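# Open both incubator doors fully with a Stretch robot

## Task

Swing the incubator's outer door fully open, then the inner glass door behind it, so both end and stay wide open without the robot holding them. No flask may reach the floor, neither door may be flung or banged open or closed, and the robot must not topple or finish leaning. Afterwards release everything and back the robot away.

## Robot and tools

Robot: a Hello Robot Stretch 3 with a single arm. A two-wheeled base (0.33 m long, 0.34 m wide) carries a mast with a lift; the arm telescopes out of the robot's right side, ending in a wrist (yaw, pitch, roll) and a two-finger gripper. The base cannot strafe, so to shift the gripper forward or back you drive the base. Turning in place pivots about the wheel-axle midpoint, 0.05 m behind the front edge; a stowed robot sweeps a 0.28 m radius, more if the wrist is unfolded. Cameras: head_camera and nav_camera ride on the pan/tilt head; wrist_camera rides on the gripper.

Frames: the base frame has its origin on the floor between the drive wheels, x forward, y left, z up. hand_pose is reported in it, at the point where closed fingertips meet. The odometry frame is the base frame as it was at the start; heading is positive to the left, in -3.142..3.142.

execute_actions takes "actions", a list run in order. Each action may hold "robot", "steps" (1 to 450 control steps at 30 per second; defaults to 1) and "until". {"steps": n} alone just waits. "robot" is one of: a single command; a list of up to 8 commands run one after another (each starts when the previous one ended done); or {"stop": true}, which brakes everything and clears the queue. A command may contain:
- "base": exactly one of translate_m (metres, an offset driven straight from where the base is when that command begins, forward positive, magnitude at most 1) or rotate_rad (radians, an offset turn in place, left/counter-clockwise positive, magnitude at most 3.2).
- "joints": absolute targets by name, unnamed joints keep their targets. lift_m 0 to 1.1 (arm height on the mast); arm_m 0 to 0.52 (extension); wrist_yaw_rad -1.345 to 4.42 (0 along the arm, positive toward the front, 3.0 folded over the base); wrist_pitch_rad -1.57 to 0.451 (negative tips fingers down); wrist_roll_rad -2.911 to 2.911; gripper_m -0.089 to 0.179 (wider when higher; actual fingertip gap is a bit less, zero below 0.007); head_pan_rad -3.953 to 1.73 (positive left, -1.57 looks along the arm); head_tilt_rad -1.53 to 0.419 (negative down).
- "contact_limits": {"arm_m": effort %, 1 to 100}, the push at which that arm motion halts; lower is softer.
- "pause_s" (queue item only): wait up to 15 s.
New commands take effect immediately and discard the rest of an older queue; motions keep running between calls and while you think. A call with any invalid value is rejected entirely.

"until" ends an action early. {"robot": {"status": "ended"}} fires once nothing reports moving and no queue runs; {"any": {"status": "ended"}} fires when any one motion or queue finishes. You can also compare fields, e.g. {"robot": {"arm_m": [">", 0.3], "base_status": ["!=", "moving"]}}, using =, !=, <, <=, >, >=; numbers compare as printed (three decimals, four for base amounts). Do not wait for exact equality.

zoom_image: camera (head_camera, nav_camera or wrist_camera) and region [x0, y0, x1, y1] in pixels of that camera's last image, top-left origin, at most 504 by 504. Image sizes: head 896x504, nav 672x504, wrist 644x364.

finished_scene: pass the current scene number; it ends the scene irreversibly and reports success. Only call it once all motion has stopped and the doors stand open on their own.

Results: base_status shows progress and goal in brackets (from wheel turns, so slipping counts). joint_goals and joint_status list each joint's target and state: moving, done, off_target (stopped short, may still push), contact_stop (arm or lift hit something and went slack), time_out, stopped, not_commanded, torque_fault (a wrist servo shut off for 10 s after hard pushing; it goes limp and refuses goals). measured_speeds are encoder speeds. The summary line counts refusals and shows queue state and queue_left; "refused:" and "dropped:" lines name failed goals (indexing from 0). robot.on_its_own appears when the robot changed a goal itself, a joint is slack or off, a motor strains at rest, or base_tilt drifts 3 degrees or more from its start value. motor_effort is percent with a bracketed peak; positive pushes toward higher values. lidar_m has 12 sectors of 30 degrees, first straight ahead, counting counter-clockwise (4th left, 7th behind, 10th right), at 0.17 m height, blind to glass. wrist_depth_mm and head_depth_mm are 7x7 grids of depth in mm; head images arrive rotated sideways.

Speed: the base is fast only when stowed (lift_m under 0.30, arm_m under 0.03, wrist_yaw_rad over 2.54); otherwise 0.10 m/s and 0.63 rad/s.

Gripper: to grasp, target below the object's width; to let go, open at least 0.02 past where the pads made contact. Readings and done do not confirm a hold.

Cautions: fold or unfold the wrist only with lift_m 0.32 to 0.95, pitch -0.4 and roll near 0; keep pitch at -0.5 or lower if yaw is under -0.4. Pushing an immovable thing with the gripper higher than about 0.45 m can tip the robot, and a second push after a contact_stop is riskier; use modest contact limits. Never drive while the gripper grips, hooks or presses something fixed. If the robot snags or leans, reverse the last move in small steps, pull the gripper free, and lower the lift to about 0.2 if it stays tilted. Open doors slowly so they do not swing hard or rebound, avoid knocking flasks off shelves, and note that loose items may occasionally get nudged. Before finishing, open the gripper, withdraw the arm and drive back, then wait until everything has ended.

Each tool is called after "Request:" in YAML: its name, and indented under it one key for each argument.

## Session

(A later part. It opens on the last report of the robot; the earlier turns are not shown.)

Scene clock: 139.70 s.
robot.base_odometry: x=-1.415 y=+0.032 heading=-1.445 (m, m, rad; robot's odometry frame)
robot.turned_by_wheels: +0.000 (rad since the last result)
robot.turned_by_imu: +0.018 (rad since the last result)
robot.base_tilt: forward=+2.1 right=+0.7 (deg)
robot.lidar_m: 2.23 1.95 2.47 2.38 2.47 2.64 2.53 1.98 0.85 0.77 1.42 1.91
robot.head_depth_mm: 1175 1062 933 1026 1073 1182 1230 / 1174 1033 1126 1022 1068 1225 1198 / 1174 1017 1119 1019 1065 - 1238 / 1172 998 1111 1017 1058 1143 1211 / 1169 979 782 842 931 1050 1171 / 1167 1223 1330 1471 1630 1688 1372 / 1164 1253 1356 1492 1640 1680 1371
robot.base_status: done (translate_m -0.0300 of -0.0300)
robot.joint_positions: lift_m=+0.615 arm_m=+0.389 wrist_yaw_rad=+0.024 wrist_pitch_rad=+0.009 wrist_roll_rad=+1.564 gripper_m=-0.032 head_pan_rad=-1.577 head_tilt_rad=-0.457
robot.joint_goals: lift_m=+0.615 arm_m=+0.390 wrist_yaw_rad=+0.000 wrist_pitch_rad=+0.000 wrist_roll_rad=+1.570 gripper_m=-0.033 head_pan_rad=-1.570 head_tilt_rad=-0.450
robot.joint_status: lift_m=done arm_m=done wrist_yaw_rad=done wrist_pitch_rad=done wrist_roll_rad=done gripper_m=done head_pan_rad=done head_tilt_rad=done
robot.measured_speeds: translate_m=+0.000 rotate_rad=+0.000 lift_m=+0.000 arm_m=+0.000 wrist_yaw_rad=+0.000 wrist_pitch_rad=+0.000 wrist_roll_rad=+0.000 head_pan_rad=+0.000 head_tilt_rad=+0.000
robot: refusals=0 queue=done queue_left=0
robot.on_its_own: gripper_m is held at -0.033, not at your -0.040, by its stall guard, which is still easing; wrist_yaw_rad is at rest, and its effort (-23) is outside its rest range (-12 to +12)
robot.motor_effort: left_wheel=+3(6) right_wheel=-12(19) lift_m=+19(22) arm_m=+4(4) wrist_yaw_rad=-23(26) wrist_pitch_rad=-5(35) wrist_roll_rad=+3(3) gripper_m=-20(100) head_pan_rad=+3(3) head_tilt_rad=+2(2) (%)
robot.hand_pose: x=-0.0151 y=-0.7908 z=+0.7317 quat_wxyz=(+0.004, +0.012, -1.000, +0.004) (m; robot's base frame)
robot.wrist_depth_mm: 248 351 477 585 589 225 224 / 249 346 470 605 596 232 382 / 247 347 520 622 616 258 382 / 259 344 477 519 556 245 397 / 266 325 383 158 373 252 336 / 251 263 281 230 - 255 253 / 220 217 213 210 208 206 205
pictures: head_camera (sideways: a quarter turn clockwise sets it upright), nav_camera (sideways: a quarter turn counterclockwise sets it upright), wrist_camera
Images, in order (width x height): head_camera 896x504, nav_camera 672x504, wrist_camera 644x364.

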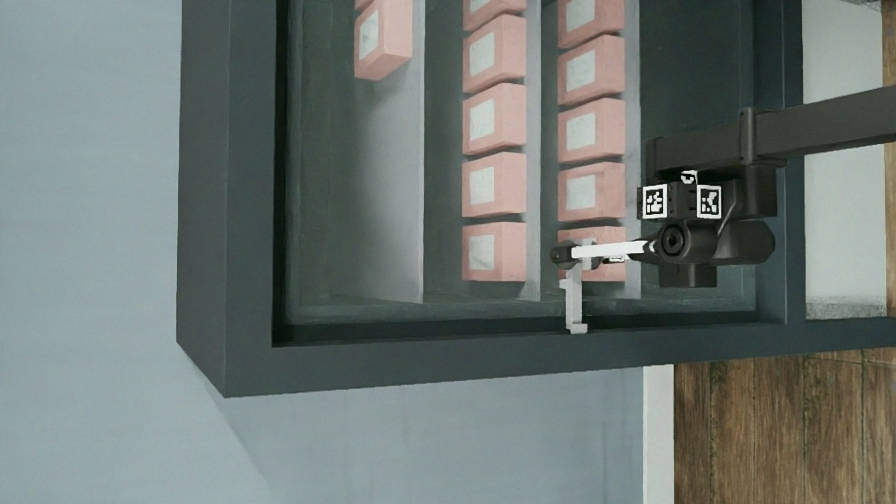

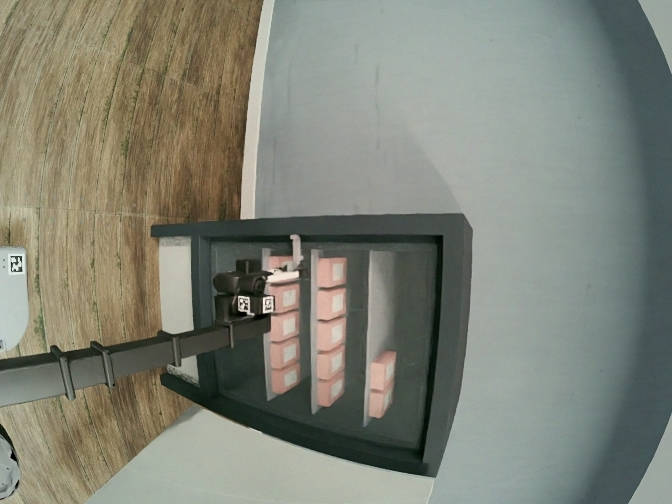

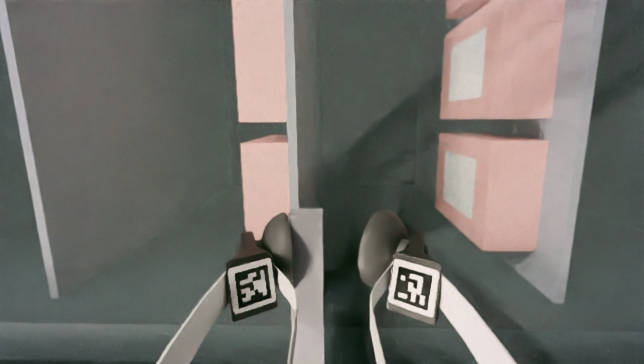

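Request:
execute_actions:
  actions:
    - {"robot":[{"base":{"translate_m":0.025}},{"joints":{"roll":0}}]}

Request:
execute_actions:
  actions:
    - {"robot":[{"base":{"translate_m":0.022}},{"joints":{"wrist_roll_rad":1.0}}],"steps":200,"until":{"robot":{"status":"ended"}}}

Request:
zoom_image:
  camera: "head_camera"
  region: [480,180,720,360]


Scene clock: 142.83 s.
robot.base_odometry: x=-1.412 y=+0.010 heading=-1.446 (m, m, rad; robot's odometry frame)
robot.turned_by_wheels: +0.000 (rad since the last result)
robot.turned_by_imu: -0.034 (rad since the last result)
robot.base_tilt: forward=+2.1 right=+0.7 (deg)
robot.lidar_m: 2.21 1.94 2.49 2.37 2.45 2.69 2.55 2.05 0.86 0.77 1.41 1.86
robot.head_depth_mm: 1187 1051 1000 1028 1085 1190 1253 / 1183 1031 1119 1023 1084 1205 1221 / 1178 1009 1114 1023 1102 - 1228 / 1167 983 1109 1020 1056 - 1212 / 1167 972 785 881 932 1040 1169 / 1155 1221 749 1441 1615 1627 1374 / 1152 1241 1346 1478 1624 1678 1375
robot.base_status: done (translate_m +0.0220 of +0.0220)
robot.joint_positions: lift_m=+0.615 arm_m=+0.390 wrist_yaw_rad=+0.040 wrist_pitch_rad=+0.061 wrist_roll_rad=+1.050 gripper_m=-0.020 head_pan_rad=-1.577 head_tilt_rad=-0.457
robot.joint_goals: lift_m=+0.615 arm_m=+0.390 wrist_yaw_rad=+0.041 wrist_pitch_rad=+0.000 wrist_roll_rad=+1.000 gripper_m=-0.021 head_pan_rad=-1.570 head_tilt_rad=-0.450
robot.joint_status: lift_m=done arm_m=done wrist_yaw_rad=done wrist_pitch_rad=done wrist_roll_rad=off_target gripper_m=done head_pan_rad=done head_tilt_rad=done
robot.measured_speeds: translate_m=+0.000 rotate_rad=+0.000 lift_m=+0.000 arm_m=+0.000 wrist_yaw_rad=+0.000 wrist_pitch_rad=+0.000 wrist_roll_rad=+0.000 head_pan_rad=+0.000 head_tilt_rad=+0.000
robot: refusals=0 queue=dropped queue_left=0
robot.on_its_own: wrist_yaw_rad is held at +0.041, not at your +0.000, by its stall guard, which is not easing now; gripper_m is held at -0.021, not at your -0.040, by its stall guard, which is not easing now
robot.motor_effort: left_wheel=-2(5) right_wheel=+2(12) lift_m=+19(18) arm_m=+3(5) wrist_yaw_rad=+2(23) wrist_pitch_rad=-32(35) wrist_roll_rad=-26(37) gripper_m=-23(32) head_pan_rad=+3(3) head_tilt_rad=+2(2) (%)
robot.hand_pose: x=-0.0112 y=-0.7917 z=+0.7451 quat_wxyz=(+0.257, +0.011, -0.966, +0.034) (m; robot's base frame)
robot.wrist_depth_mm: 358 254 353 597 234 578 311 / 375 264 421 605 602 587 264 / 270 299 516 279 617 470 245 / 227 287 406 252 627 311 232 / 212 219 271 231 550 290 236 / 202 212 210 161 - 250 240 / 175 196 210 208 276 253 384
pictures: head_camera (sideways: a quarter turn clockwise sets it upright), nav_camera (sideways: a quarter turn counterclockwise sets it upright), wrist_camera
Images, in order (width x height): head_camera 896x504, nav_camera 672x504, wrist_camera 644x364.

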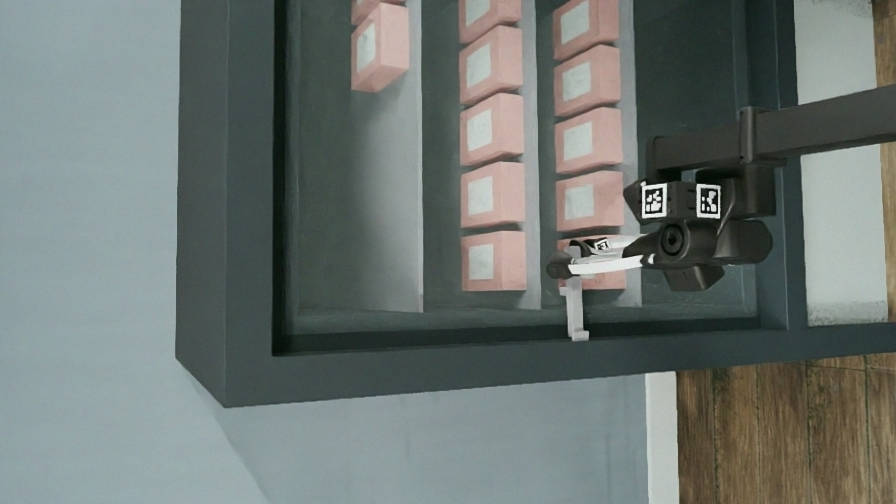

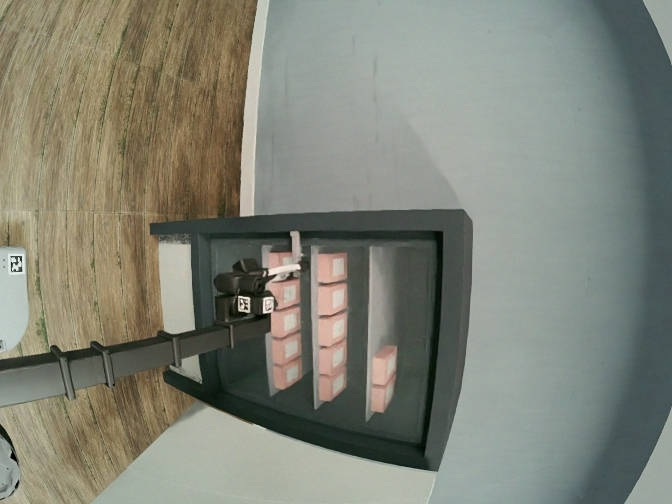

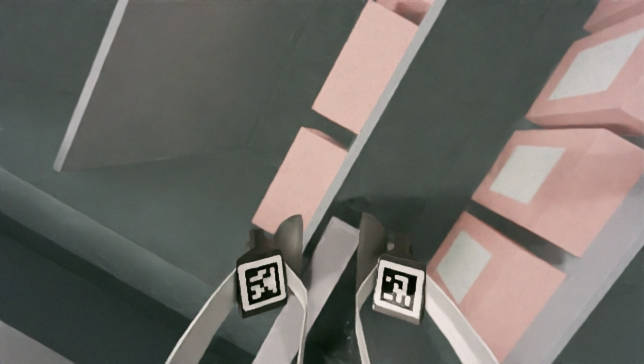

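Region (480, 180, 720, 360) of head_camera's 896x504 image, scaled by 2.100, with more detail than that image has; it fills the top 378 rows of this view, and the rest is white.

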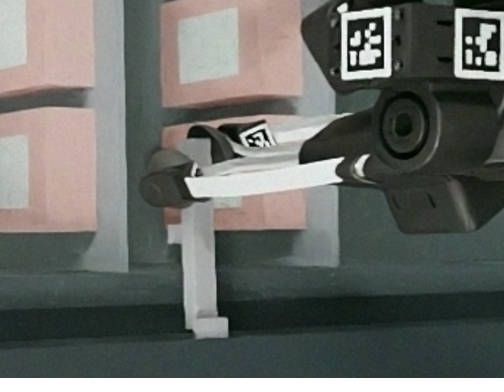

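Request:
execute_actions:
  actions:
    - {"robot":[{"joints":{"gripper_m":0.06}},{"joints":{"arm_m":0.25,"wrist_yaw_rad":0,"lift_m":0.645}},{"joints":{"wrist_roll_rad":0}}],"steps":300,"until":{"robot":{"status":"ended"}}}

Request:
zoom_image:
  camera: "head_camera"
  region: [500,220,660,360]

Request:
zoom_image:
  camera: "wrist_camera"
  region: [160,90,480,290]

Scene clock: 147.97 s.
robot.base_odometry: x=-1.412 y=+0.010 heading=-1.446 (m, m, rad; robot's odometry frame)
robot.turned_by_wheels: +0.000 (rad since the last result)
robot.turned_by_imu: -0.001 (rad since the last result)
robot.base_tilt: forward=+2.1 right=+0.8 (deg)
robot.lidar_m: 2.21 1.93 2.49 2.38 2.45 2.68 2.55 2.05 0.86 0.77 1.41 1.86
robot.head_depth_mm: 1189 1045 1003 1029 1090 1186 1246 / 1176 1024 1120 1021 1084 1186 - / 1174 997 1118 1017 1083 1214 - / 1165 985 1106 1017 1060 1216 1215 / 1164 969 784 883 935 1039 1164 / 1155 1217 750 1442 1612 1628 1371 / 1147 1236 1346 1482 1629 1679 1372
robot.base_status: done (translate_m +0.0220 of +0.0220)
robot.joint_positions: lift_m=+0.645 arm_m=+0.250 wrist_yaw_rad=+0.001 wrist_pitch_rad=-0.016 wrist_roll_rad=+0.005 gripper_m=+0.060 head_pan_rad=-1.577 head_tilt_rad=-0.457
robot.joint_goals: lift_m=+0.645 arm_m=+0.250 wrist_yaw_rad=+0.000 wrist_pitch_rad=+0.000 wrist_roll_rad=+0.000 gripper_m=+0.060 head_pan_rad=-1.570 head_tilt_rad=-0.450
robot.joint_status: lift_m=done arm_m=done wrist_yaw_rad=done wrist_pitch_rad=done wrist_roll_rad=done gripper_m=done head_pan_rad=done head_tilt_rad=done
robot.measured_speeds: translate_m=+0.000 rotate_rad=+0.000 lift_m=+0.000 arm_m=+0.000 wrist_yaw_rad=+0.000 wrist_pitch_rad=+0.000 wrist_roll_rad=+0.000 head_pan_rad=+0.000 head_tilt_rad=+0.000
robot: refusals=0 queue=done queue_left=0
robot.motor_effort: left_wheel=+0(1) right_wheel=-2(7) lift_m=+24(27) arm_m=-2(4) wrist_yaw_rad=-2(10) wrist_pitch_rad=+8(32) wrist_roll_rad=-2(25) gripper_m=-1(82) head_pan_rad=+3(3) head_tilt_rad=+2(2) (%)
robot.hand_pose: x=-0.0212 y=-0.6511 z=+0.7552 quat_wxyz=(+0.706, +0.006, -0.709, -0.006) (m; robot's base frame)
robot.wrist_depth_mm: 855 261 307 426 440 450 462 / 850 270 316 736 751 745 568 / 890 279 323 759 451 390 385 / 907 903 304 388 794 749 547 / 939 920 298 708 766 687 529 / 954 961 299 421 419 425 420 / - - 362 609 630 623 547
pictures: head_camera (sideways: a quarter turn clockwise sets it upright), nav_camera (sideways: a quarter turn counterclockwise sets it upright), wrist_camera
Images, in order (width x height): head_camera 896x504, nav_camera 672x504, wrist_camera 644x364.

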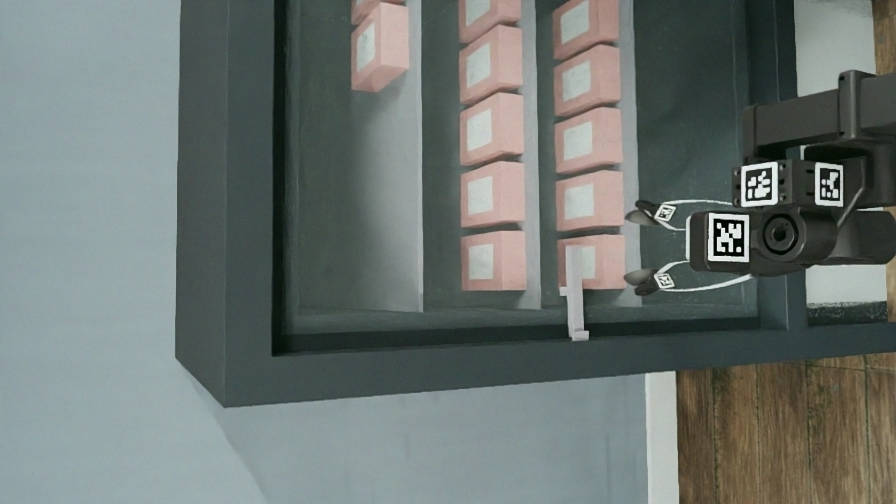

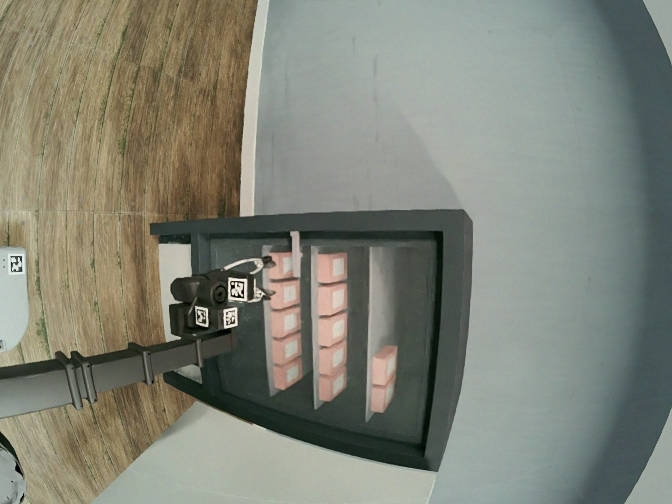

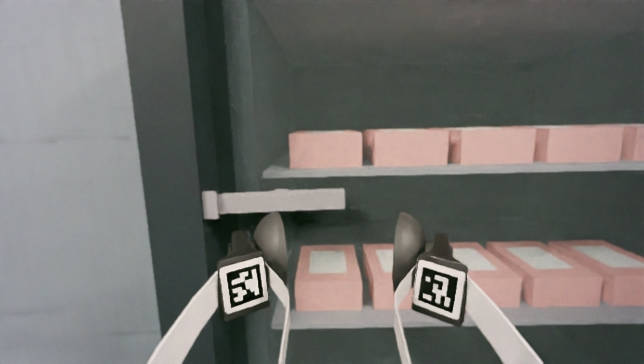

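Region (500, 220, 660, 360) of head_camera's 896x504 image, scaled by 3.150, with more detail than that image has; it fills the top 441 rows of this view, and the rest is white.

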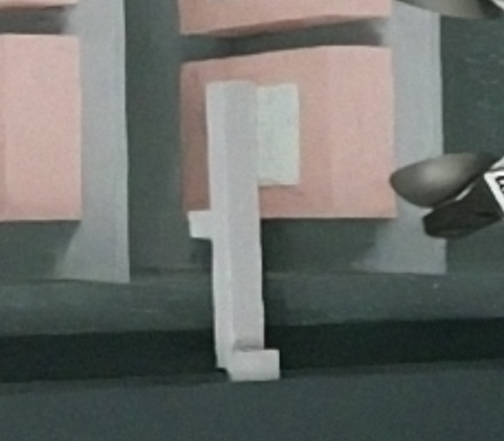

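Region (160, 90, 480, 290) of wrist_camera's 644x364 image, scaled by 1.575; it fills the top 315 rows of this view, and the rest is white.

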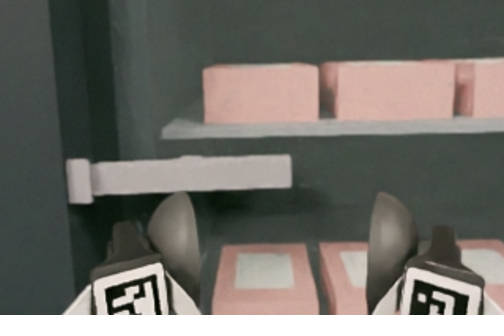

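Request:
execute_actions:
  actions:
    - {"robot":[{"joints":{"gripper_m":0.0,"lift_m":0.58},"base":{"translate_m":0.022}},{"joints":{"arm_m":0.38}},{"joints":{"lift_m":0.66}}],"steps":300,"until":{"robot":{"status":"ended"}}}

Scene clock: 153.73 s.
robot.base_odometry: x=-1.409 y=-0.012 heading=-1.446 (m, m, rad; robot's odometry frame)
robot.turned_by_wheels: +0.000 (rad since the last result)
robot.turned_by_imu: -0.001 (rad since the last result)
robot.base_tilt: forward=+2.1 right=+0.8 (deg)
robot.lidar_m: 2.19 1.92 2.50 2.37 2.45 2.72 2.57 2.05 0.86 0.77 1.41 1.86
robot.head_depth_mm: 1187 1039 995 1021 1088 1185 1241 / 1181 1016 1114 1024 1093 1222 - / 1171 989 1109 1024 1120 - 1220 / 1162 975 1105 1015 987 1141 1209 / 1164 961 766 838 909 1022 1177 / 1153 1233 1344 1463 1631 1688 1388 / 1148 1241 1344 1473 1626 1687 1371
robot.base_status: done (translate_m +0.0220 of +0.0220)
robot.joint_positions: lift_m=+0.659 arm_m=+0.380 wrist_yaw_rad=+0.001 wrist_pitch_rad=-0.169 wrist_roll_rad=+0.003 gripper_m=+0.000 head_pan_rad=-1.577 head_tilt_rad=-0.457
robot.joint_goals: lift_m=+0.660 arm_m=+0.380 wrist_yaw_rad=+0.000 wrist_pitch_rad=+0.000 wrist_roll_rad=+0.000 gripper_m=+0.000 head_pan_rad=-1.570 head_tilt_rad=-0.450
robot.joint_status: lift_m=done arm_m=done wrist_yaw_rad=done wrist_pitch_rad=done wrist_roll_rad=done gripper_m=done head_pan_rad=done head_tilt_rad=done
robot.measured_speeds: translate_m=+0.000 rotate_rad=+0.000 lift_m=+0.000 arm_m=+0.000 wrist_yaw_rad=+0.000 wrist_pitch_rad=+0.000 wrist_roll_rad=+0.000 head_pan_rad=+0.000 head_tilt_rad=+0.000
robot: refusals=0 queue=done queue_left=0
robot.on_its_own: wrist_pitch_rad is at rest, and its effort (+86) is outside its rest range (-20 to +32)
robot.motor_effort: left_wheel=+1(4) right_wheel=-2(6) lift_m=+32(31) arm_m=+1(3) wrist_yaw_rad=-2(1) wrist_pitch_rad=+86(88) wrist_roll_rad=-1(2) gripper_m=-3(80) head_pan_rad=+3(3) head_tilt_rad=+1(1) (%)
robot.hand_pose: x=-0.0213 y=-0.7734 z=+0.7312 quat_wxyz=(+0.704, +0.060, -0.705, -0.060) (m; robot's base frame)
robot.wrist_depth_mm: 129 166 188 585 584 576 571 / 135 165 187 262 244 243 243 / 142 164 197 249 248 247 246 / 152 158 200 168 665 668 571 / 163 163 217 165 398 392 386 / 863 172 230 - 316 307 307 / 962 184 243 309 310 305 305
pictures: head_camera (sideways: a quarter turn clockwise sets it upright), nav_camera (sideways: a quarter turn counterclockwise sets it upright), wrist_camera
Images, in order (width x height): head_camera 896x504, nav_camera 672x504, wrist_camera 644x364.

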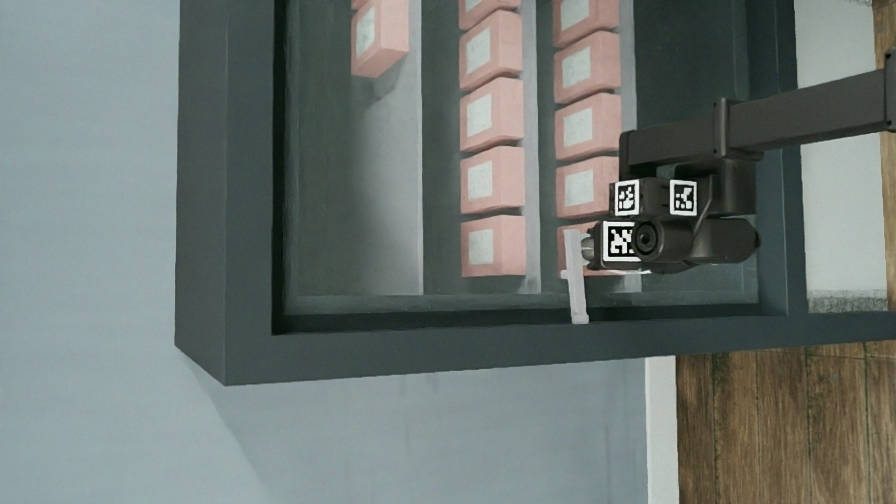

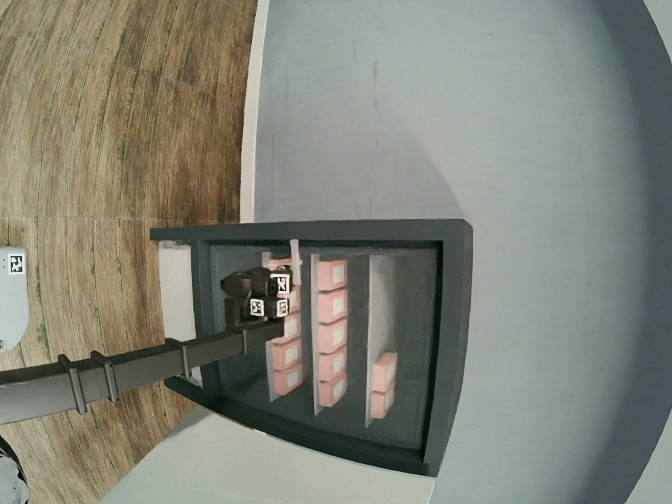

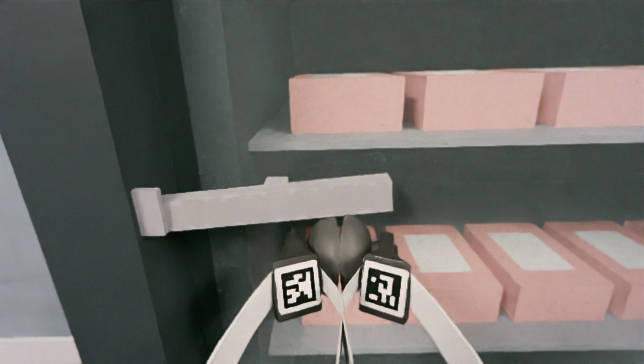

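Request:
execute_actions:
  actions:
    - {"robot":[{"joints":{"lift_m":0.60}},{"joints":{"arm_m":0.31}},{"joints":{"lift_m":0.685}},{"joints":{"arm_m":0.385}},{"joints":{"lift_m":0.58}}],"steps":400,"until":{"robot":{"status":"ended"}}}

Scene clock: 160.73 s.
robot.base_odometry: x=-1.409 y=-0.012 heading=-1.446 (m, m, rad; robot's odometry frame)
robot.turned_by_wheels: +0.000 (rad since the last result)
robot.turned_by_imu: -0.001 (rad since the last result)
robot.base_tilt: forward=+2.1 right=+0.7 (deg)
robot.lidar_m: 2.19 1.92 2.49 2.38 2.45 2.71 2.57 2.05 0.86 0.77 1.41 1.86
robot.head_depth_mm: 1185 1052 1002 1030 1092 1182 1248 / 1183 1034 1118 1024 1095 1222 - / 1175 1009 1113 1030 1103 - 1225 / 1170 996 1107 1020 982 1129 1216 / 1161 978 767 838 908 1026 1180 / 1159 1236 1338 1453 1636 1676 1374 / 1141 1237 1351 1472 1625 1679 1368
robot.base_status: done (translate_m +0.0220 of +0.0220)
robot.joint_positions: lift_m=+0.642 arm_m=+0.385 wrist_yaw_rad=-0.003 wrist_pitch_rad=+0.069 wrist_roll_rad=+0.002 gripper_m=+0.000 head_pan_rad=-1.577 head_tilt_rad=-0.457
robot.joint_goals: lift_m=+0.643 arm_m=+0.385 wrist_yaw_rad=+0.000 wrist_pitch_rad=+0.000 wrist_roll_rad=+0.000 gripper_m=+0.000 head_pan_rad=-1.570 head_tilt_rad=-0.450
robot.joint_status: lift_m=contact_stop arm_m=done wrist_yaw_rad=done wrist_pitch_rad=done wrist_roll_rad=done gripper_m=done head_pan_rad=done head_tilt_rad=done
robot.measured_speeds: translate_m=+0.000 rotate_rad=-0.001 lift_m=-0.023 arm_m=+0.000 wrist_yaw_rad=-0.010 wrist_pitch_rad=+0.120 wrist_roll_rad=+0.000 head_pan_rad=+0.000 head_tilt_rad=+0.000
robot: refusals=0 queue=dropped queue_left=0
robot.on_its_own: lift_m is slack since a contact_stop, until your next command for it (your +0.580 is given up)
robot.motor_effort: left_wheel=-1(0) right_wheel=+3(2) lift_m=+22(32) arm_m=+2(3) wrist_yaw_rad=+2(2) wrist_pitch_rad=-41(86) wrist_roll_rad=-1(2) gripper_m=-2(3) head_pan_rad=+3(3) head_tilt_rad=+2(2) (%)
robot.hand_pose: x=-0.0221 y=-0.7870 z=+0.7745 quat_wxyz=(+0.706, -0.025, -0.707, +0.023) (m; robot's base frame)
robot.wrist_depth_mm: 141 167 191 305 307 313 318 / 142 167 192 518 525 545 539 / 145 165 196 637 640 644 583 / 147 165 197 257 273 262 256 / 149 164 200 258 257 256 256 / 152 156 174 - 650 588 540 / 154 157 206 365 361 361 358
pictures: head_camera (sideways: a quarter turn clockwise sets it upright), nav_camera (sideways: a quarter turn counterclockwise sets it upright), wrist_camera
Images, in order (width x height): head_camera 896x504, nav_camera 672x504, wrist_camera 644x364.

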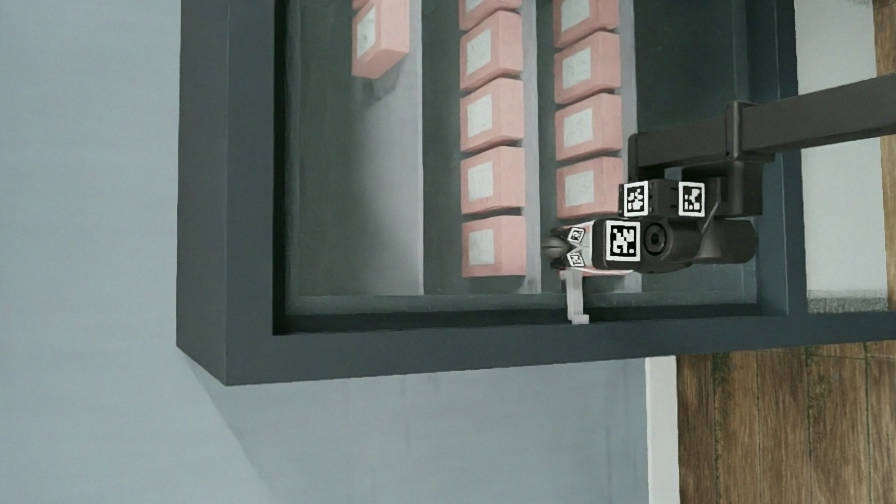

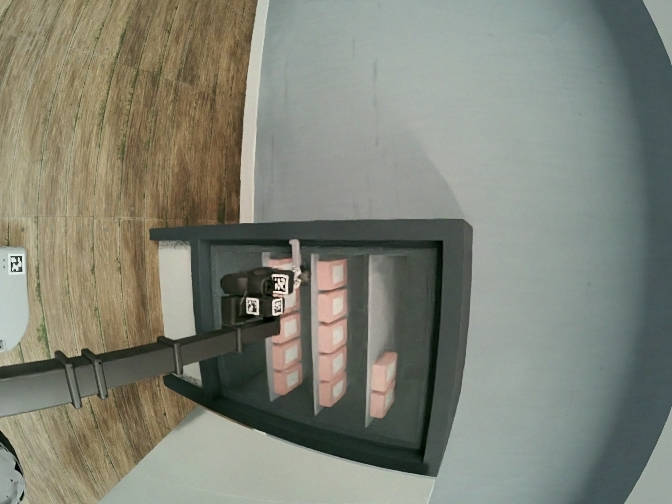

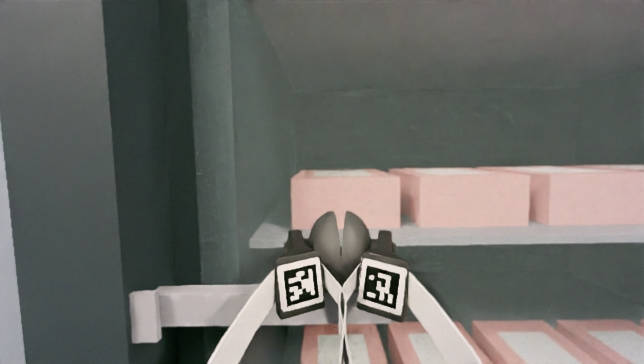

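Request:
execute_actions:
  actions:
    - {"robot":[{"joints":{"lift_m":0.67,"arm_m":0.365}},{"base":{"translate_m":-0.02}},{"joints":{"lift_m":0.58}}],"steps":300,"until":{"robot":{"status":"ended"}}}
    - {"robot":{"joints":{"lift_m":0.56}},"steps":100,"until":{"robot":{"status":"ended"}}}

Request:
zoom_image:
  camera: "head_camera"
  region: [480,180,720,360]

Scene clock: 164.97 s.
robot.base_odometry: x=-1.412 y=+0.008 heading=-1.446 (m, m, rad; robot's odometry frame)
robot.turned_by_wheels: +0.000 (rad since the last result)
robot.turned_by_imu: -0.001 (rad since the last result)
robot.base_tilt: forward=+2.1 right=+0.7 (deg)
robot.lidar_m: 2.21 1.93 2.49 2.38 2.45 2.69 2.56 2.05 0.86 0.77 1.41 1.87
robot.head_depth_mm: 1192 1068 1003 1032 1087 1180 1248 / 1182 1039 1128 1024 1083 1219 1212 / 1177 1019 1115 1023 1080 - 1247 / 1171 997 1114 1019 1062 1143 1210 / 1165 982 787 881 924 1040 1160 / 1160 1222 762 1440 1606 1631 1380 / 1156 1240 1350 1475 1633 1678 1373
robot.base_status: done (translate_m -0.0200 of -0.0200)
robot.joint_positions: lift_m=+0.622 arm_m=+0.365 wrist_yaw_rad=-0.001 wrist_pitch_rad=+0.093 wrist_roll_rad=+0.002 gripper_m=+0.000 head_pan_rad=-1.577 head_tilt_rad=-0.457
robot.joint_goals: lift_m=+0.622 arm_m=+0.365 wrist_yaw_rad=+0.000 wrist_pitch_rad=+0.000 wrist_roll_rad=+0.000 gripper_m=+0.000 head_pan_rad=-1.570 head_tilt_rad=-0.450
robot.joint_status: lift_m=contact_stop arm_m=done wrist_yaw_rad=done wrist_pitch_rad=done wrist_roll_rad=done gripper_m=done head_pan_rad=done head_tilt_rad=done
robot.measured_speeds: translate_m=+0.000 rotate_rad=+0.000 lift_m=-0.001 arm_m=+0.000 wrist_yaw_rad=+0.000 wrist_pitch_rad=+0.048 wrist_roll_rad=+0.000 head_pan_rad=+0.000 head_tilt_rad=+0.000
robot: refusals=0 queue=dropped queue_left=0
robot.on_its_own: lift_m is slack since a contact_stop, until your next command for it (your +0.560 is given up)
robot.motor_effort: left_wheel=-1(4) right_wheel=+1(8) lift_m=+16(23) arm_m=+3(4) wrist_yaw_rad=+2(3) wrist_pitch_rad=-50(55) wrist_roll_rad=-1(0) gripper_m=-2(3) head_pan_rad=+3(3) head_tilt_rad=+2(2) (%)
robot.hand_pose: x=-0.0216 y=-0.7669 z=+0.7607 quat_wxyz=(+0.706, -0.033, -0.707, +0.033) (m; robot's base frame)
robot.wrist_depth_mm: 165 200 256 326 330 335 338 / 166 199 252 537 544 548 518 / 168 199 250 657 664 666 567 / 170 197 247 278 279 277 278 / 172 189 223 270 681 666 542 / 174 178 225 - 645 593 539 / 176 194 228 354 351 346 343
pictures: head_camera (sideways: a quarter turn clockwise sets it upright), nav_camera (sideways: a quarter turn counterclockwise sets it upright), wrist_camera
replaced: robot.lift_m: its motion had ended contact_stop
Images, in order (width x height): head_camera 896x504, nav_camera 672x504, wrist_camera 644x364.

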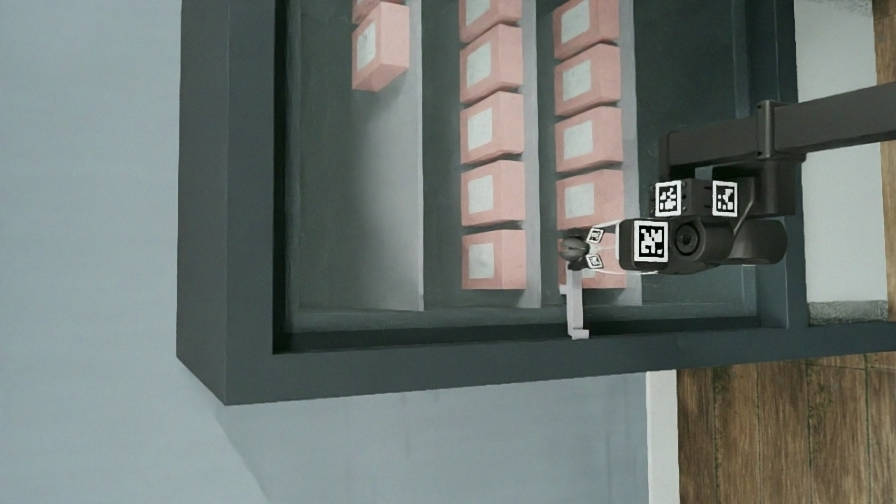

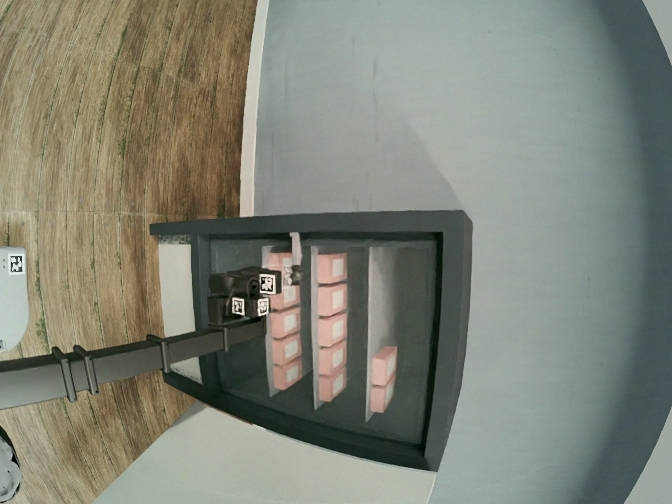

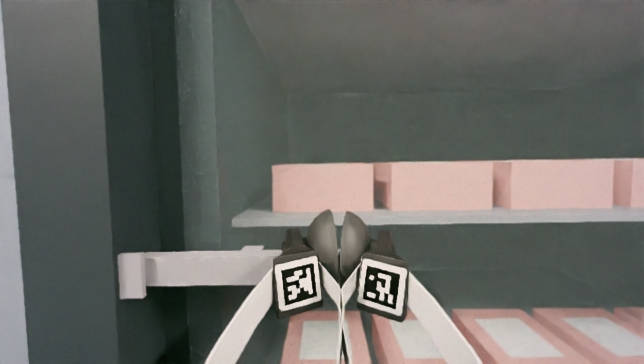

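Region (480, 180, 720, 360) of head_camera's 896x504 image, scaled by 2.100, with more detail than that image has; it fills the top 378 rows of this view, and the rest is white.

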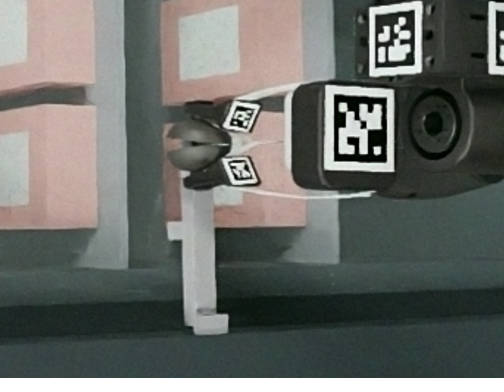

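Request:
execute_actions:
  actions:
    - {"robot":[{"joints":{"lift_m":0.66,"arm_m":0.30}},{"joints":{"lift_m":0.58},"base":{"translate_m":0.007}},{"joints":{"arm_m":0.395},"contact_limits":{"arm_m":14}}],"steps":300,"until":{"robot":{"status":"ended"}}}
    - {"robot":{"joints":{"lift_m":0.70}},"steps":120,"until":{"robot":{"status":"ended"}}}

Scene clock: 172.43 s.
robot.base_odometry: x=-1.411 y=+0.001 heading=-1.446 (m, m, rad; robot's odometry frame)
robot.turned_by_wheels: -0.001 (rad since the last result)
robot.turned_by_imu: -0.002 (rad since the last result)
robot.base_tilt: forward=+2.1 right=+0.7 (deg)
robot.lidar_m: 2.19 1.93 2.49 2.38 2.46 2.70 2.55 2.05 0.86 0.77 1.41 1.86
robot.head_depth_mm: 1185 1040 997 1026 1086 1182 1221 / 1186 1023 1113 1025 1082 1245 - / 1177 999 1107 1019 1170 1122 1220 / 1168 983 1105 1017 981 1138 1207 / 1164 966 778 850 924 1040 1158 / 1157 1229 1300 1444 1610 1684 1370 / 1148 1240 1347 1478 1636 1672 1374
robot.base_status: done (translate_m +0.0070 of +0.0070)
robot.joint_positions: lift_m=+0.700 arm_m=+0.395 wrist_yaw_rad=-0.025 wrist_pitch_rad=-0.079 wrist_roll_rad=-0.008 gripper_m=+0.000 head_pan_rad=-1.577 head_tilt_rad=-0.457
robot.joint_goals: lift_m=+0.700 arm_m=+0.395 wrist_yaw_rad=+0.000 wrist_pitch_rad=+0.000 wrist_roll_rad=+0.000 gripper_m=+0.000 head_pan_rad=-1.570 head_tilt_rad=-0.450
robot.joint_status: lift_m=done arm_m=done wrist_yaw_rad=done wrist_pitch_rad=done wrist_roll_rad=done gripper_m=done head_pan_rad=done head_tilt_rad=done
robot.measured_speeds: translate_m=+0.000 rotate_rad=+0.000 lift_m=+0.000 arm_m=+0.000 wrist_yaw_rad=+0.000 wrist_pitch_rad=+0.000 wrist_roll_rad=+0.000 head_pan_rad=+0.000 head_tilt_rad=+0.000
robot: refusals=0 queue=done queue_left=0
robot.on_its_own: right_wheel is at rest, and its effort (+20) is outside its rest range (-18 to +18); wrist_yaw_rad is at rest, and its effort (+24) is outside its rest range (-12 to +12); wrist_pitch_rad is at rest, and its effort (+40) is outside its rest range (-20 to +32)
robot.motor_effort: left_wheel=-7(6) right_wheel=+20(21) lift_m=+27(31) arm_m=+2(9) wrist_yaw_rad=+24(23) wrist_pitch_rad=+40(86) wrist_roll_rad=+4(7) gripper_m=-4(4) head_pan_rad=+3(3) head_tilt_rad=+2(2) (%)
robot.contact_limits: arm_m 14 (drawing in: default 15, maximum 24; extending or still: default 21, maximum 34)
robot.hand_pose: x=-0.0278 y=-0.7932 z=+0.7940 quat_wxyz=(+0.709, +0.020, -0.704, -0.037) (m; robot's base frame)
robot.wrist_depth_mm: 147 164 270 352 356 361 370 / 146 169 275 603 605 612 553 / 145 176 272 633 632 631 549 / 145 182 249 250 266 256 256 / 145 189 228 253 254 256 258 / 146 196 202 - 530 514 505 / 150 201 208 351 344 348 345
pictures: head_camera (sideways: a quarter turn clockwise sets it upright), nav_camera (sideways: a quarter turn counterclockwise sets it upright), wrist_camera
Images, in order (width x height): head_camera 896x504, nav_camera 672x504, wrist_camera 644x364.

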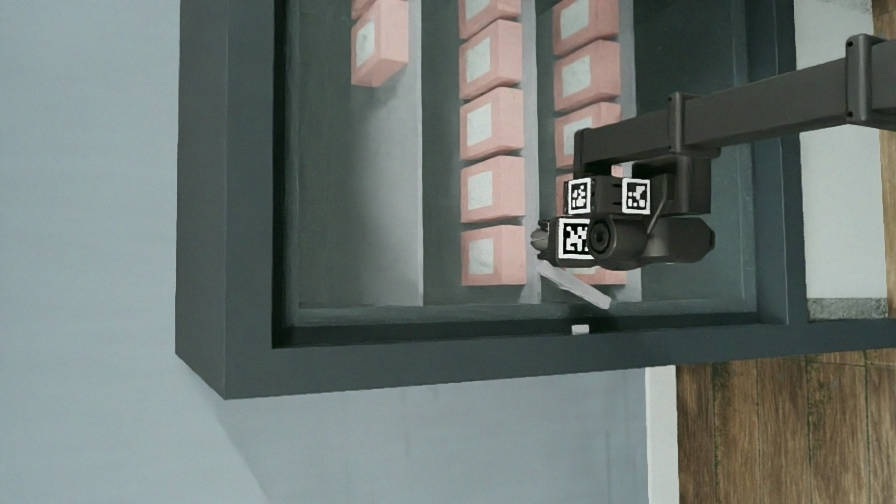

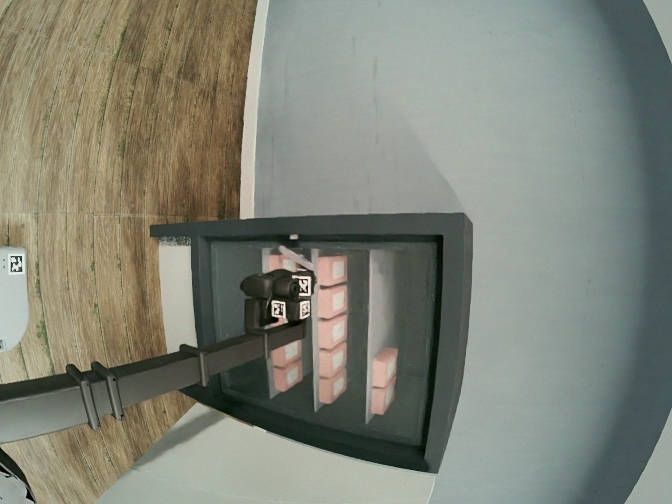

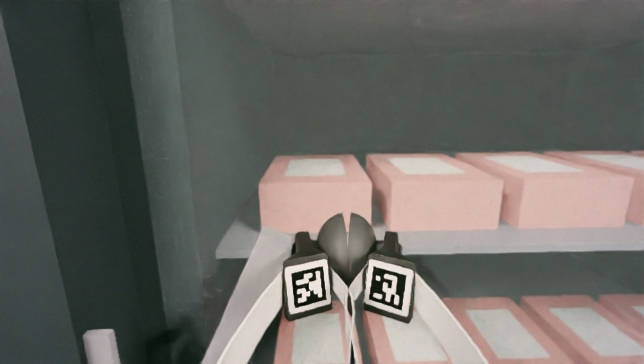

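Request:
execute_actions:
  actions:
    - {"robot":[{"joints":{"arm_m":0.30}},{"joints":{"lift_m":0.625,"wrist_roll_rad":0.6,"gripper_m":0.055},"base":{"translate_m":0.03}}],"steps":300,"until":{"robot":{"status":"ended"}}}

Scene clock: 176.03 s.
robot.base_odometry: x=-1.407 y=-0.029 heading=-1.446 (m, m, rad; robot's odometry frame)
robot.turned_by_wheels: +0.001 (rad since the last result)
robot.turned_by_imu: +0.000 (rad since the last result)
robot.base_tilt: forward=+2.1 right=+0.7 (deg)
robot.lidar_m: 2.17 1.90 2.50 2.38 2.45 2.72 2.59 2.06 0.86 0.77 1.41 1.86
robot.head_depth_mm: 1182 1050 1001 1030 1087 1188 1242 / 1178 1024 1118 1022 1081 1221 1210 / 1174 1004 1111 1022 1083 1255 1282 / 1170 989 1112 1043 1027 1156 1258 / 1158 971 751 825 922 1022 1197 / 1156 1247 1363 1485 1637 1671 1373 / 1149 1243 1341 1473 1629 1686 1371
robot.base_status: done (translate_m +0.0300 of +0.0300)
robot.joint_positions: lift_m=+0.625 arm_m=+0.300 wrist_yaw_rad=-0.043 wrist_pitch_rad=-0.026 wrist_roll_rad=+0.597 gripper_m=+0.055 head_pan_rad=-1.577 head_tilt_rad=-0.457
robot.joint_goals: lift_m=+0.625 arm_m=+0.300 wrist_yaw_rad=-0.042 wrist_pitch_rad=+0.000 wrist_roll_rad=+0.600 gripper_m=+0.055 head_pan_rad=-1.570 head_tilt_rad=-0.450
robot.joint_status: lift_m=done arm_m=done wrist_yaw_rad=done wrist_pitch_rad=done wrist_roll_rad=done gripper_m=done head_pan_rad=done head_tilt_rad=done
robot.measured_speeds: translate_m=+0.000 rotate_rad=+0.000 lift_m=+0.000 arm_m=+0.000 wrist_yaw_rad=+0.000 wrist_pitch_rad=+0.000 wrist_roll_rad=+0.000 head_pan_rad=+0.000 head_tilt_rad=+0.000
robot: refusals=0 queue=done queue_left=0
robot.on_its_own: wrist_yaw_rad is held at -0.042, not at your +0.000, by its stall guard, which is not easing now
robot.motor_effort: left_wheel=+0(6) right_wheel=-1(19) lift_m=+17(26) arm_m=-2(2) wrist_yaw_rad=+0(23) wrist_pitch_rad=+13(40) wrist_roll_rad=+2(4) gripper_m=+0(80) head_pan_rad=+3(3) head_tilt_rad=+2(2) (%)
robot.hand_pose: x=-0.0325 y=-0.7005 z=+0.7330 quat_wxyz=(+0.468, -0.013, -0.883, -0.022) (m; robot's base frame)
robot.wrist_depth_mm: 252 285 383 648 691 323 518 / 215 262 520 700 329 706 459 / 219 266 354 336 736 625 354 / 819 227 279 732 694 373 349 / 841 230 277 510 415 356 541 / 854 852 236 313 363 546 460 / 885 904 246 302 530 476 402
pictures: head_camera (sideways: a quarter turn clockwise sets it upright), nav_camera (sideways: a quarter turn counterclockwise sets it upright), wrist_camera
Images, in order (width x height): head_camera 896x504, nav_camera 672x504, wrist_camera 644x364.

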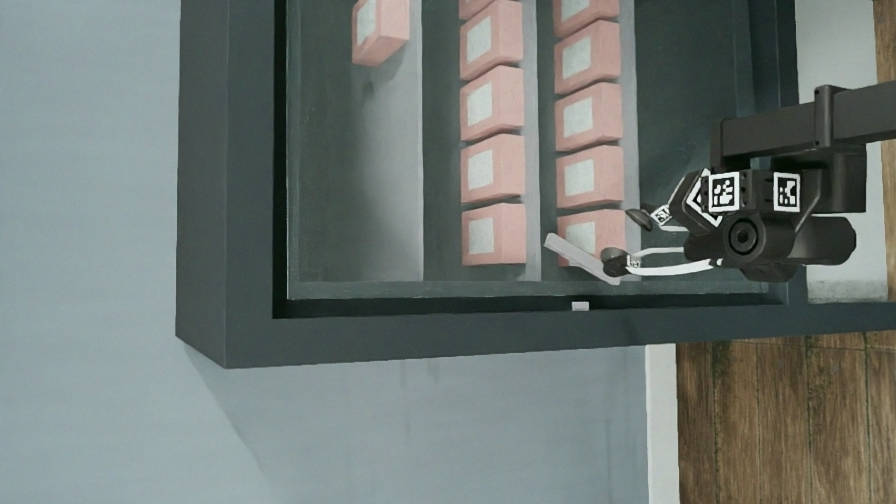

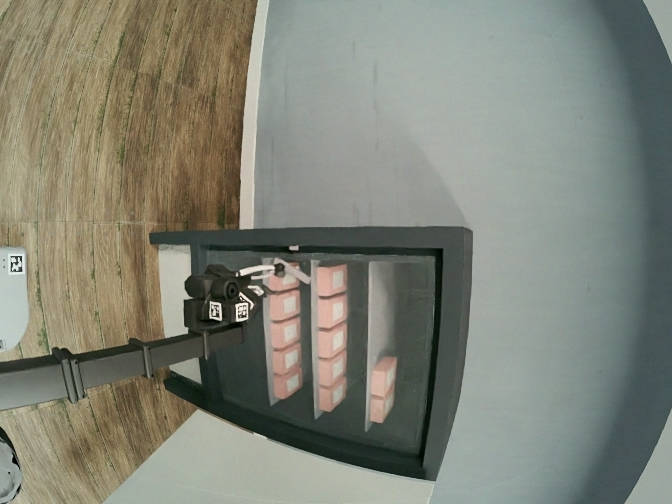

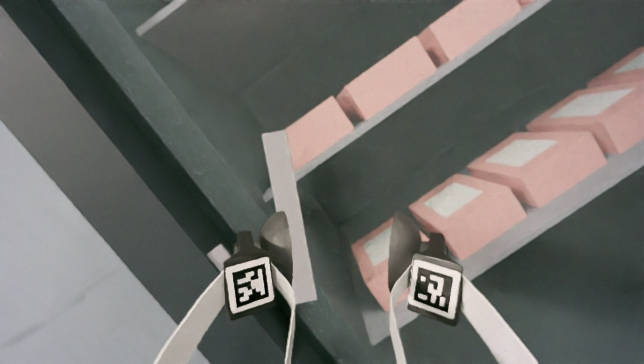

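Request:
execute_actions:
  actions:
    - {"robot":[{"joints":{"wrist_yaw_rad":0.0,"wrist_roll_rad":0.75,"arm_m":0.34},"base":{"translate_m":0.022}}],"steps":300,"until":{"robot":{"status":"ended"}}}

Scene clock: 178.23 s.
robot.base_odometry: x=-1.404 y=-0.050 heading=-1.446 (m, m, rad; robot's odometry frame)
robot.turned_by_wheels: +0.000 (rad since the last result)
robot.turned_by_imu: +0.000 (rad since the last result)
robot.base_tilt: forward=+2.1 right=+0.8 (deg)
robot.lidar_m: 2.15 1.89 2.49 2.38 2.46 2.75 2.61 2.05 0.86 0.76 1.41 1.86
robot.head_depth_mm: 1176 1045 1045 1031 1101 1186 1244 / 1175 1021 1119 1023 1080 1223 1212 / 1179 1002 1110 1022 1082 - 1255 / 1164 984 806 961 967 - 1229 / 1163 1211 750 836 913 1024 1311 / 1155 1248 1352 1477 1649 1684 1374 / 1149 1239 1346 1470 1619 1672 1374
robot.base_status: done (translate_m +0.0220 of +0.0220)
robot.joint_positions: lift_m=+0.625 arm_m=+0.340 wrist_yaw_rad=-0.001 wrist_pitch_rad=-0.026 wrist_roll_rad=+0.747 gripper_m=+0.055 head_pan_rad=-1.577 head_tilt_rad=-0.457
robot.joint_goals: lift_m=+0.625 arm_m=+0.340 wrist_yaw_rad=+0.000 wrist_pitch_rad=+0.000 wrist_roll_rad=+0.750 gripper_m=+0.055 head_pan_rad=-1.570 head_tilt_rad=-0.450
robot.joint_status: lift_m=done arm_m=done wrist_yaw_rad=done wrist_pitch_rad=done wrist_roll_rad=done gripper_m=done head_pan_rad=done head_tilt_rad=done
robot.measured_speeds: translate_m=+0.000 rotate_rad=+0.000 lift_m=+0.000 arm_m=+0.000 wrist_yaw_rad=+0.000 wrist_pitch_rad=+0.000 wrist_roll_rad=+0.000 head_pan_rad=+0.000 head_tilt_rad=+0.000
robot: refusals=0 queue=done queue_left=0
robot.motor_effort: left_wheel=+0(4) right_wheel=-1(6) lift_m=+17(17) arm_m=+3(4) wrist_yaw_rad=+2(1) wrist_pitch_rad=+13(13) wrist_roll_rad=+2(1) gripper_m=+0(0) head_pan_rad=+3(3) head_tilt_rad=+2(1) (%)
robot.hand_pose: x=-0.0218 y=-0.7402 z=+0.7330 quat_wxyz=(+0.401, +0.005, -0.916, -0.013) (m; robot's base frame)
robot.wrist_depth_mm: 221 259 388 648 279 649 541 / 201 228 483 654 652 657 341 / 183 231 268 288 676 415 296 / 188 190 240 300 639 321 297 / 824 192 212 246 396 308 467 / 851 840 197 247 277 486 427 / 864 872 203 217 262 452 383
pictures: head_camera (sideways: a quarter turn clockwise sets it upright), nav_camera (sideways: a quarter turn counterclockwise sets it upright), wrist_camera
Images, in order (width x height): head_camera 896x504, nav_camera 672x504, wrist_camera 644x364.

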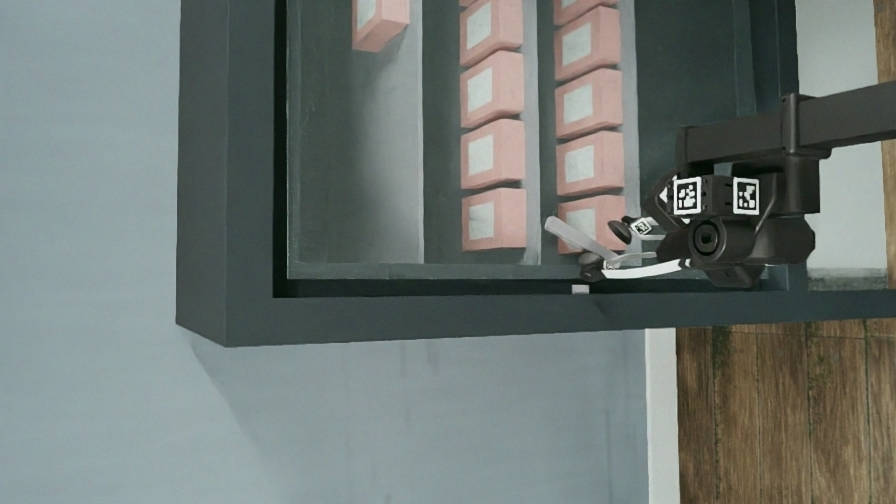

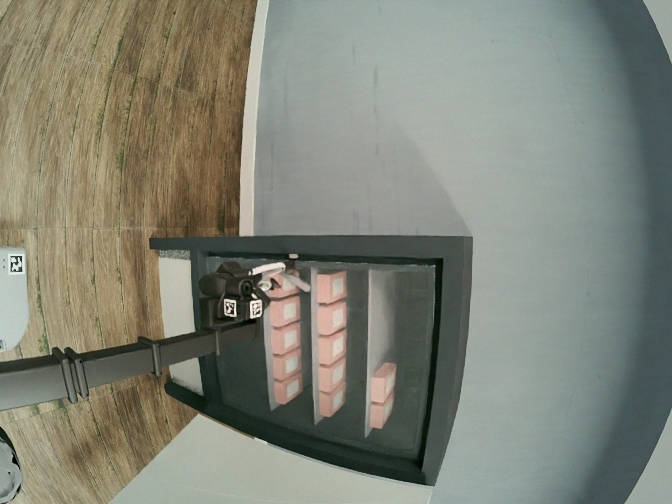

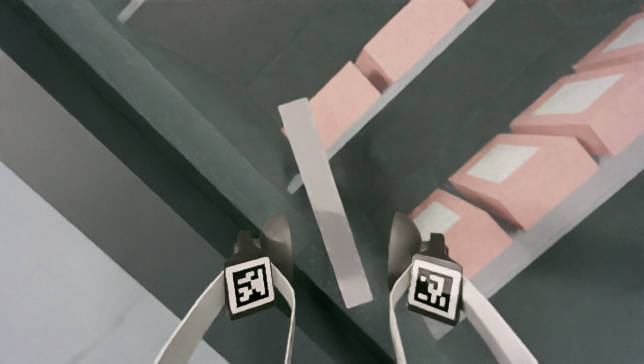

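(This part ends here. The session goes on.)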